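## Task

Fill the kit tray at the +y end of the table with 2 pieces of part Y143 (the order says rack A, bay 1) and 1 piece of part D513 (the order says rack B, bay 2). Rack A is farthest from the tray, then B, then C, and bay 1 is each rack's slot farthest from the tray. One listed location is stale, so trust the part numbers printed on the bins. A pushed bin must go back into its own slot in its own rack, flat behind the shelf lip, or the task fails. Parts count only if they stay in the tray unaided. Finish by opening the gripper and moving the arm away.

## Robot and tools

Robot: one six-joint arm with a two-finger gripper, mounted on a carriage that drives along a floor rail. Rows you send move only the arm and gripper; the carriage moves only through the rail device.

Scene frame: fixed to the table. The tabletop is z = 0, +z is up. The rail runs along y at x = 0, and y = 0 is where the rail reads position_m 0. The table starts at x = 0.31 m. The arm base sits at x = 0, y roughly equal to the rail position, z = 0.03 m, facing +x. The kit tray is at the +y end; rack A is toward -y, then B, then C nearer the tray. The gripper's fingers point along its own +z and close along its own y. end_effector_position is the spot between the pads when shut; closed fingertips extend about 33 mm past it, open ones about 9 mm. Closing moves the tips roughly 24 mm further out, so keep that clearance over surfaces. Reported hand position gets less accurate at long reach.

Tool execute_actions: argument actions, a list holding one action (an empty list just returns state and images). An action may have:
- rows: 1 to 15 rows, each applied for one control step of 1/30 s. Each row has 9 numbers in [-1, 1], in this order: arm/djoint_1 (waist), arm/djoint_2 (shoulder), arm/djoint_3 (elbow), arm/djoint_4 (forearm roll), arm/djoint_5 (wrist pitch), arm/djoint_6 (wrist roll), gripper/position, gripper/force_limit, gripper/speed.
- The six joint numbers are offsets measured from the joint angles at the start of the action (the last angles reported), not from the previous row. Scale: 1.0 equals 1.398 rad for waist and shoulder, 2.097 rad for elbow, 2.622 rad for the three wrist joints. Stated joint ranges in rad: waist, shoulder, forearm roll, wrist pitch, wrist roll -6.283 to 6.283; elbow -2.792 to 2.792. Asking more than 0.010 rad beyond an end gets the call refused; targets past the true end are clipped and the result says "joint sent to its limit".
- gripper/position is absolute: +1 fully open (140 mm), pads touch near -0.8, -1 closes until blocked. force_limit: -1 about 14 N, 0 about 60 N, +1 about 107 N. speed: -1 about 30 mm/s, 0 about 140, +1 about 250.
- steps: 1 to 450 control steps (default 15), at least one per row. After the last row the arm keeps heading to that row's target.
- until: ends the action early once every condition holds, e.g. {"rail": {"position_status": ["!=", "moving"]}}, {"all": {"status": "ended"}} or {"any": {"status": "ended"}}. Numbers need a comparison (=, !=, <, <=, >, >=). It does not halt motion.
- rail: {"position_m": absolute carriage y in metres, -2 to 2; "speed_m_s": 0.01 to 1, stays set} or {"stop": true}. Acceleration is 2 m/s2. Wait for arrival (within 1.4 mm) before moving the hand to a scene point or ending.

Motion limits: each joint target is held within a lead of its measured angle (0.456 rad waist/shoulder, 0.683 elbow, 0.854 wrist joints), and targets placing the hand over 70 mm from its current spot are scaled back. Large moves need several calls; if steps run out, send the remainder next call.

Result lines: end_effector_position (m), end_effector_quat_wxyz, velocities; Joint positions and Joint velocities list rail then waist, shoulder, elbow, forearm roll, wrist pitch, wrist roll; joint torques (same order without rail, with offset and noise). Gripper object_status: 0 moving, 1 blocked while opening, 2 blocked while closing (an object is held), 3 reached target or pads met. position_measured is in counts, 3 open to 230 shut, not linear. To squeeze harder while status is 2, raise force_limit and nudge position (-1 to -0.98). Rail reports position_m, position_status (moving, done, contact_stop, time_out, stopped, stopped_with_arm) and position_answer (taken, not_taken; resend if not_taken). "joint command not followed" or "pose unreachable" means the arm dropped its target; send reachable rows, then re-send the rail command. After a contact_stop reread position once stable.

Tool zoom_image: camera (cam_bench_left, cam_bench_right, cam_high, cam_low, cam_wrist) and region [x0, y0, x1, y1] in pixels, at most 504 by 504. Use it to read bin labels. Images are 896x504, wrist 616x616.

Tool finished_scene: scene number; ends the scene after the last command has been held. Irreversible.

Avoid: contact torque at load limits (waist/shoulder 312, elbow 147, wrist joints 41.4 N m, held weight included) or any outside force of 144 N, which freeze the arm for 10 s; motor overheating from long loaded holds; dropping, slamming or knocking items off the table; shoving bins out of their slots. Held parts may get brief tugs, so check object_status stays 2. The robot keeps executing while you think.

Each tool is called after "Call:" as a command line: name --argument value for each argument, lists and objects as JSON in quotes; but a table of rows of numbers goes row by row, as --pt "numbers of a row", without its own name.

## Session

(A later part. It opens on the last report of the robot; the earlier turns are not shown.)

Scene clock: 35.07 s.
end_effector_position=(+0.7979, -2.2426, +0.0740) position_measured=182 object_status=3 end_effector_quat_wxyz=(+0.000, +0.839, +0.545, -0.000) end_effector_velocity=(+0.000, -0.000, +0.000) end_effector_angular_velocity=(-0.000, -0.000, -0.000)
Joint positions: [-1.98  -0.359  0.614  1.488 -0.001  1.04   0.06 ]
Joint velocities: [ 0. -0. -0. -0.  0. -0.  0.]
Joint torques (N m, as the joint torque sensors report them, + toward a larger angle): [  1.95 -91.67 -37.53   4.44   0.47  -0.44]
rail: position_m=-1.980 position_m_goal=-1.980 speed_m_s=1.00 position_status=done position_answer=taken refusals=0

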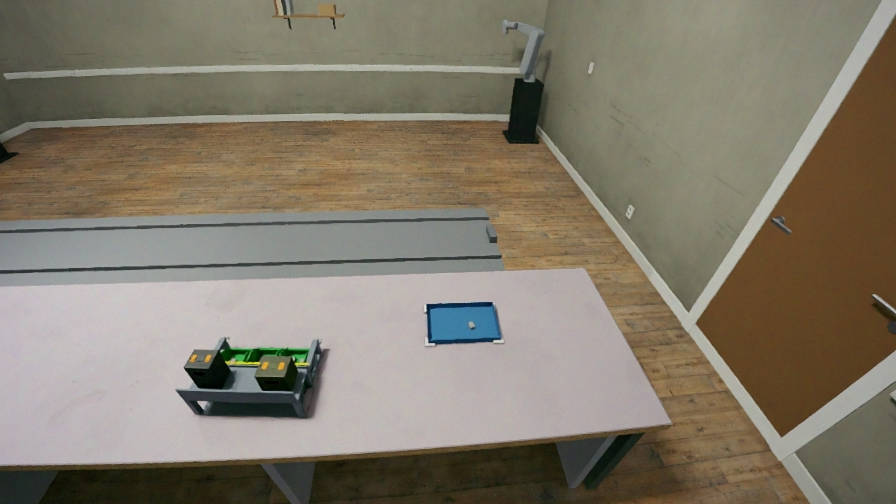

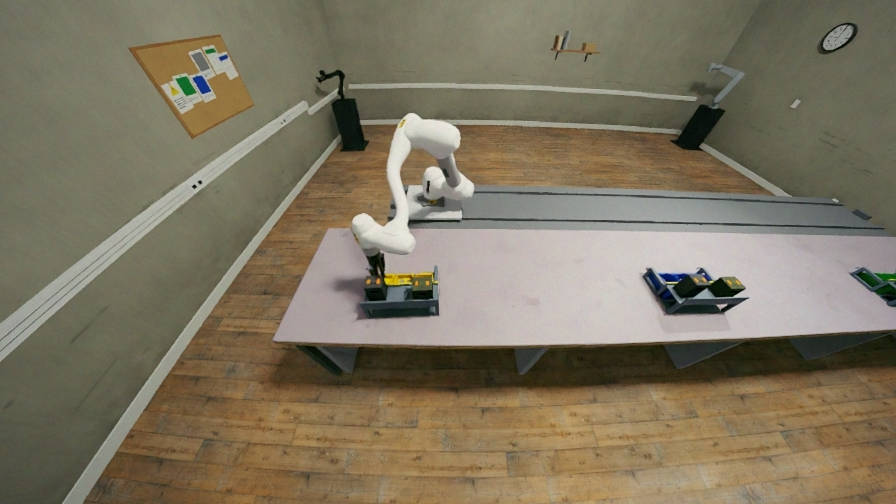

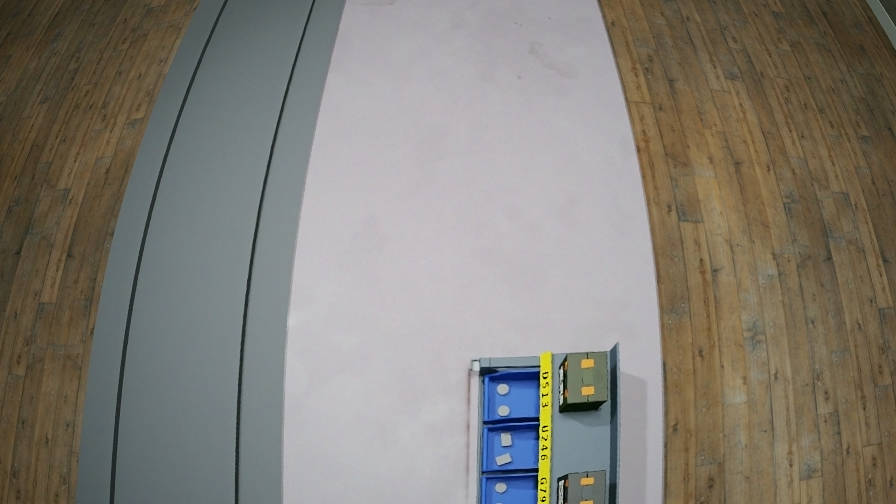

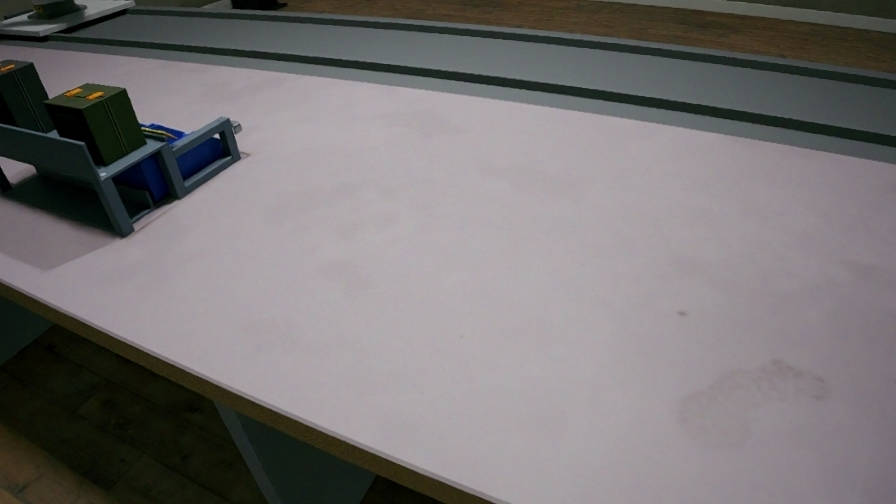

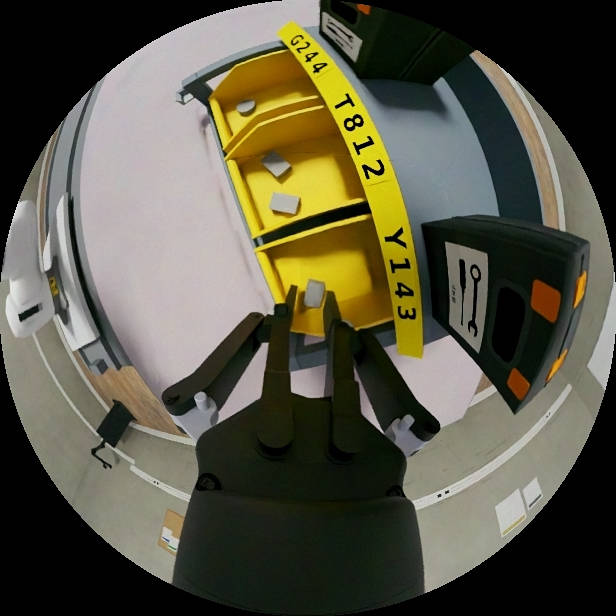

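Call:
execute_actions --actions '[{"rows":[[0.005,0.0032,-0.0034,0,0.001,0.06,-0.42,0,0],[0.005,0.0032,-0.0034,0,0.001,0.06,-0.42,0,0],[0.005,0.0032,-0.0034,0,0.001,0.06,-0.42,0,0],[0.005,0.0032,-0.0034,0,0.001,0.06,-0.42,0,0],[0.005,0.0032,-0.0034,0,0.001,0.06,-0.42,0,0],[0.005,0.0032,-0.0034,0,0.001,0.06,-0.42,0,0],[0.005,0.0032,-0.0034,0,0.001,0.06,-0.42,0,0],[0.005,0.0032,-0.0034,0,0.001,0.06,-0.42,0,0],[0.005,0.0186,0.0035,0,-0.0127,0.06,-0.42,0,0]],"steps":25}]'

Call:
execute_actions --actions '[{"rows":[[0,0,0,0,0,0,-1,0,-0.3]],"steps":16}]'

Call:
execute_actions --actions '[{"rows":[[0,-0.0637,-0.035,0,0.0619,0,-1,0,-0.3]],"steps":20}]'

Scene clock: 38.23 s.
end_effector_position=(+0.8028, -2.2381, +0.0485) position_measured=182 object_status=3 end_effector_quat_wxyz=(+0.000, +0.877, +0.480, -0.000) end_effector_velocity=(+0.000, -0.000, +0.001) end_effector_angular_velocity=(-0.000, -0.001, -0.000)
Joint positions: [-1.98  -0.352  0.64   1.495 -0.001  1.006  0.218]
Joint velocities: [ 0.    -0.    -0.001 -0.     0.    -0.     0.   ]
Joint torques (N m, as the joint torque sensors report them, + toward a larger angle): [  1.74 -93.14 -36.33   4.08   0.48   0.11]
rail: position_m=-1.980 position_m_goal=-1.980 speed_m_s=1.00 position_status=done position_answer=taken refusals=0

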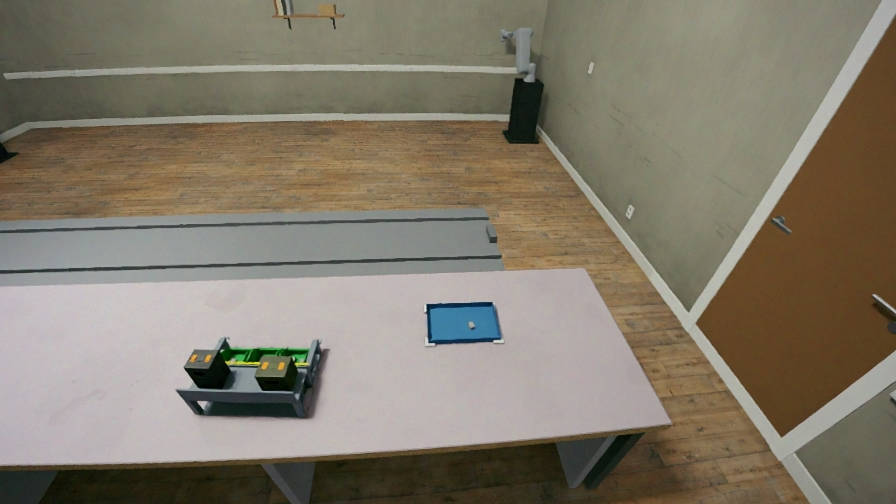

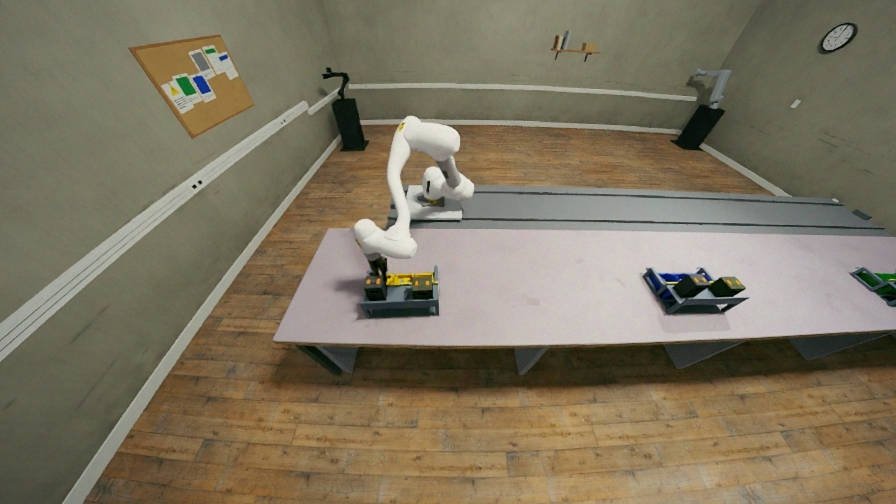

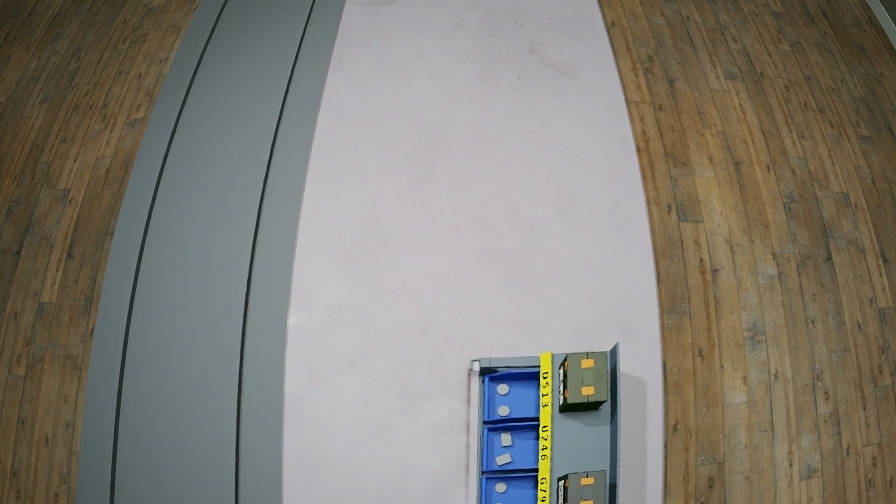

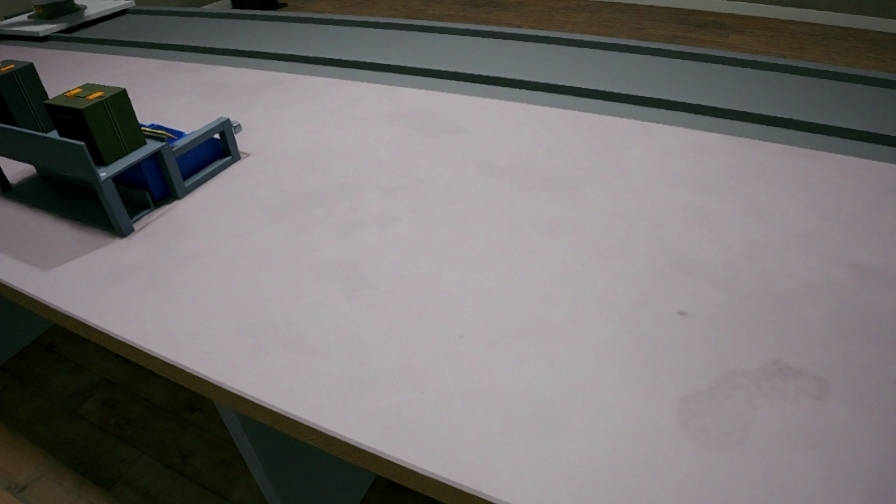

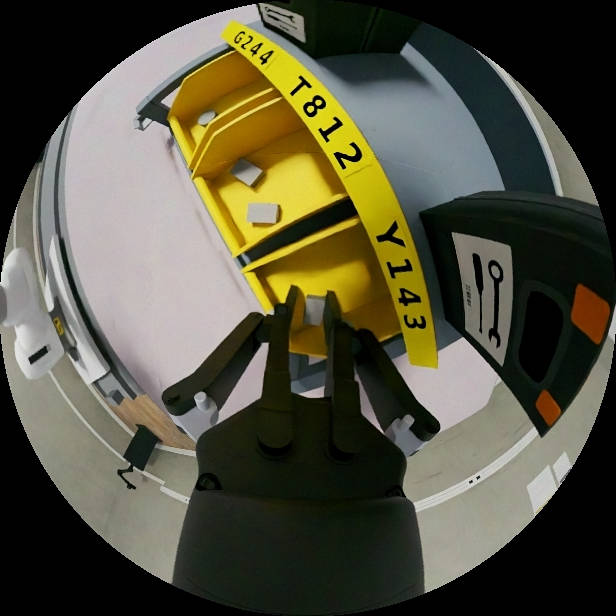

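Scene clock: 38.77 s.
end_effector_position=(+0.8029, -2.2382, +0.0485) position_measured=205 object_status=2 end_effector_quat_wxyz=(+0.000, +0.877, +0.480, -0.000) end_effector_velocity=(+0.000, -0.000, +0.000) end_effector_angular_velocity=(-0.000, -0.000, -0.000)
Joint positions: [-1.98  -0.352  0.64   1.495 -0.001  1.006  0.218]
Joint velocities: [ 0. -0.  0. -0.  0.  0. -0.]
Joint torques (N m, as the joint torque sensors report them, + toward a larger angle): [  1.98 -88.27 -33.89   3.73   0.22  -0.26]
rail: position_m=-1.980 position_m_goal=-1.980 speed_m_s=1.00 position_status=done position_answer=taken refusals=0

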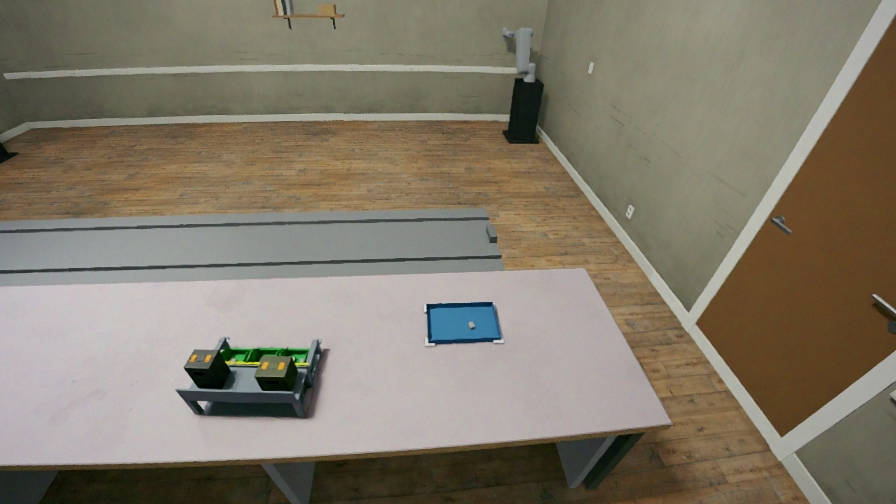

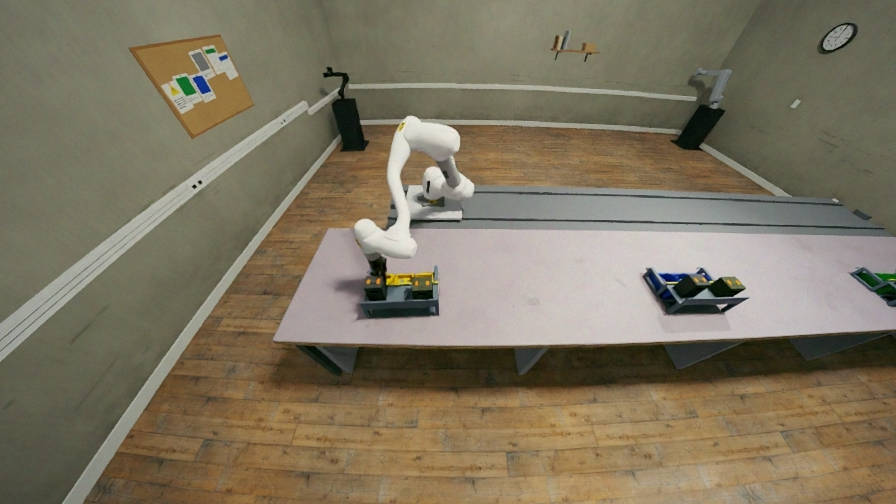

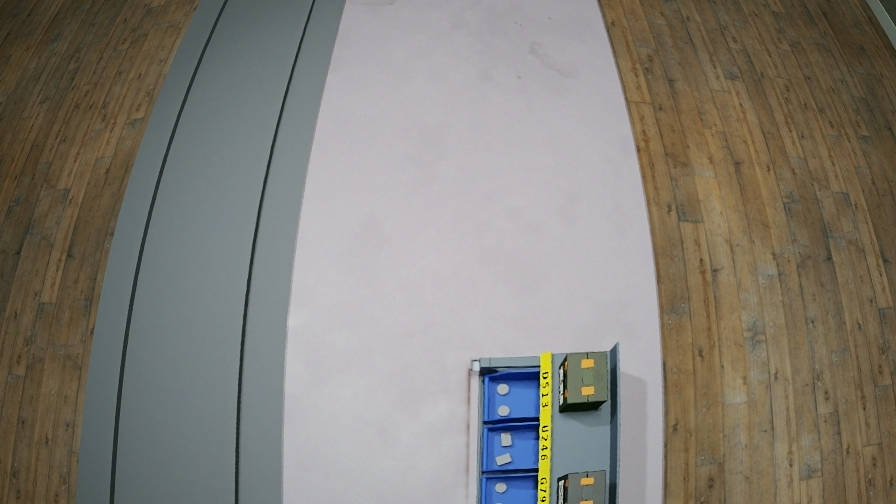

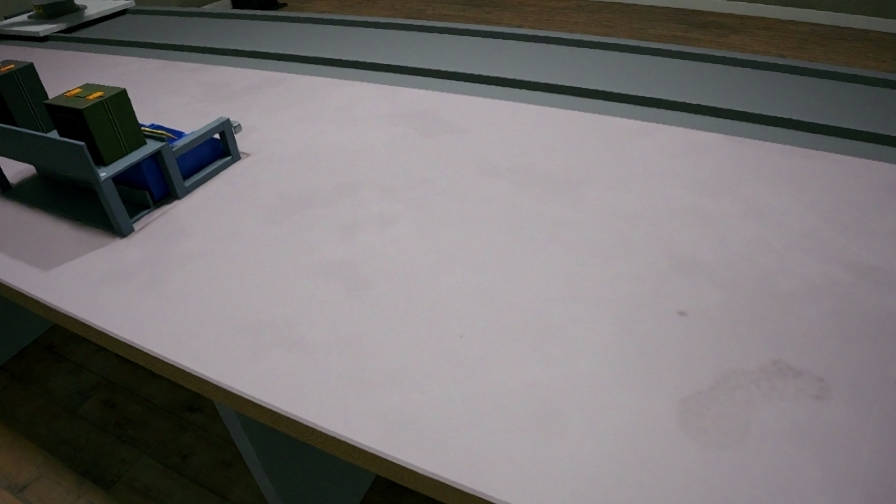

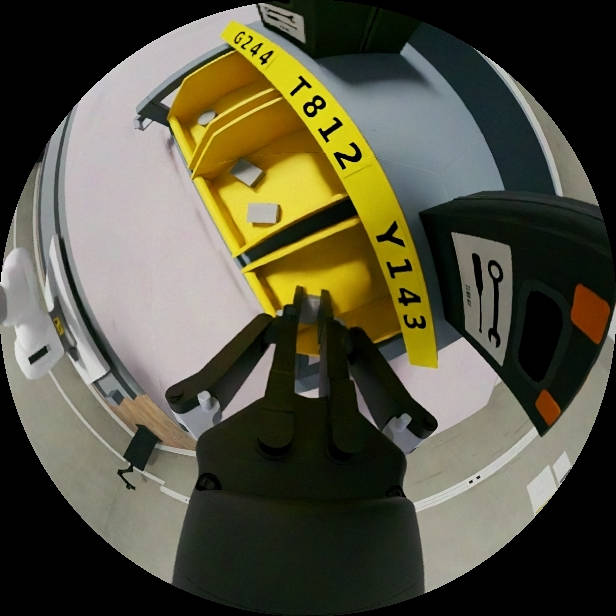

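Scene clock: 39.43 s.
end_effector_position=(+0.7995, -2.2369, +0.1599) position_measured=205 object_status=2 end_effector_quat_wxyz=(+0.000, +0.877, +0.480, -0.000) end_effector_velocity=(-0.000, +0.000, -0.000) end_effector_angular_velocity=(+0.000, +0.001, +0.000)
Joint positions: [-1.98  -0.352  0.551  1.422 -0.001  1.169  0.218]
Joint velocities: [ 0.     0.     0.001 -0.    -0.     0.    -0.   ]
Joint torques (N m, as the joint torque sensors report them, + toward a larger angle): [  2.16 -93.09 -39.42   4.79   0.51  -0.26]
rail: position_m=-1.980 position_m_goal=-1.980 speed_m_s=1.00 position_status=done position_answer=taken refusals=0

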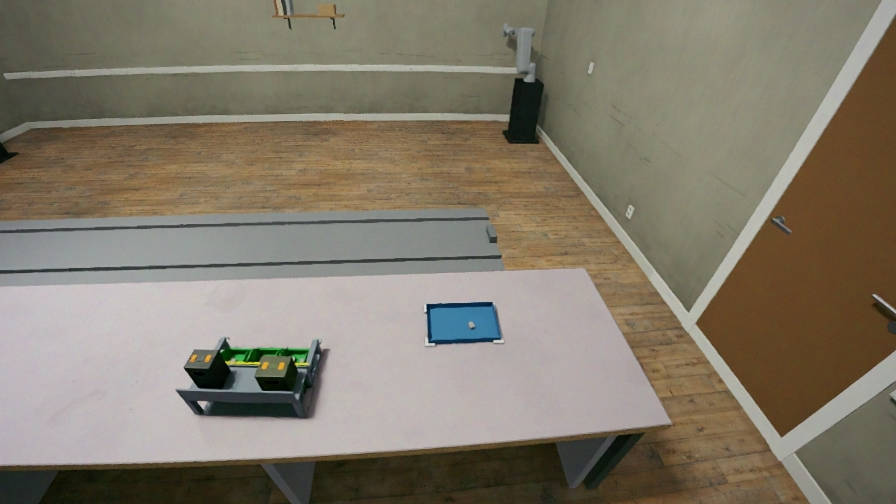

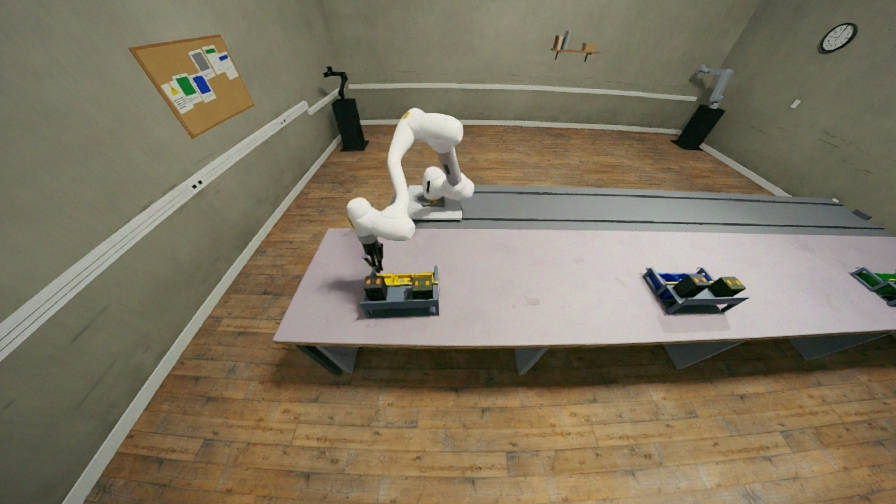

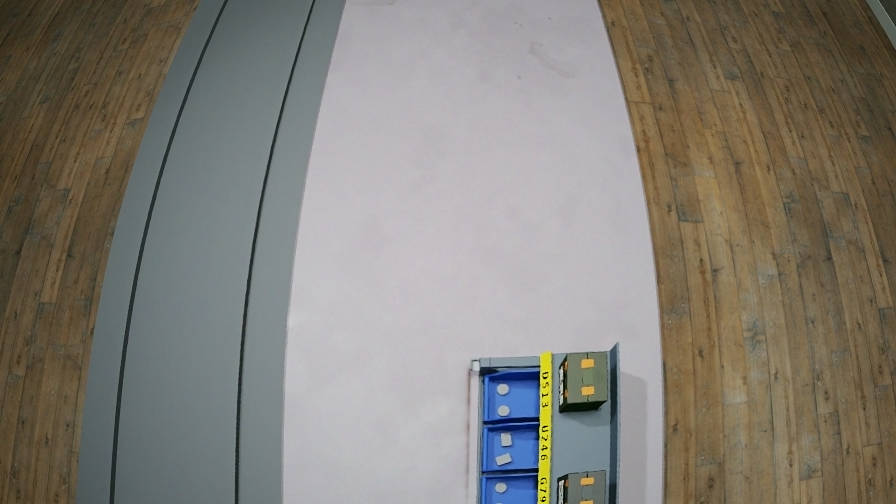

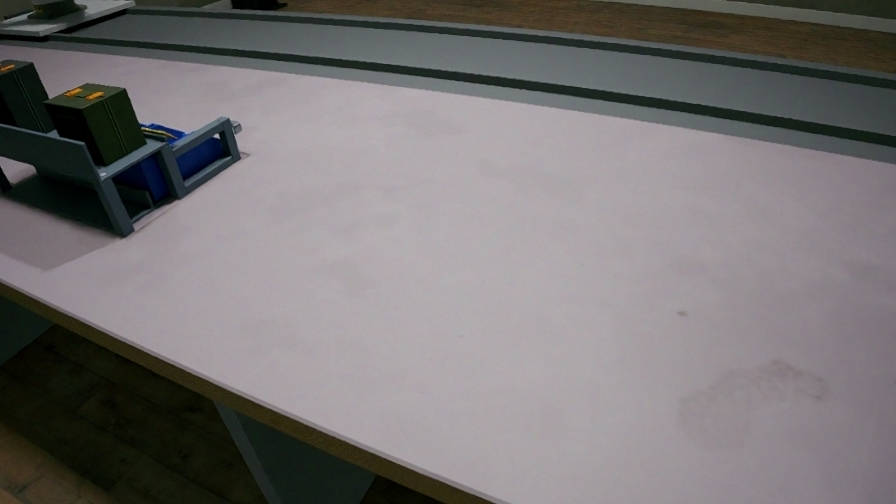

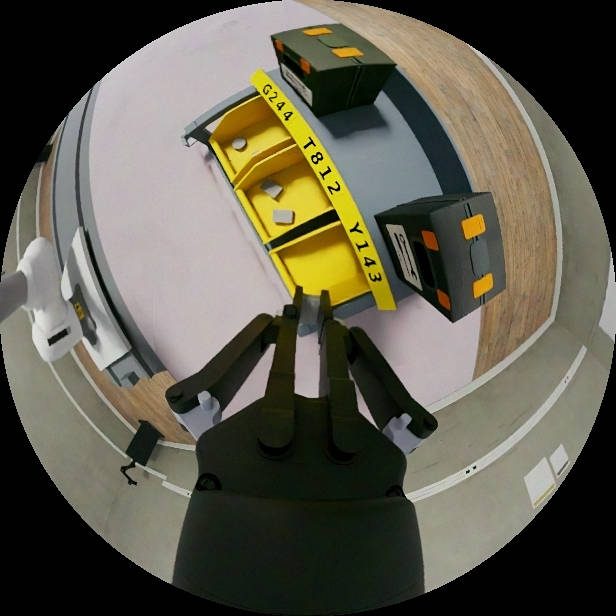

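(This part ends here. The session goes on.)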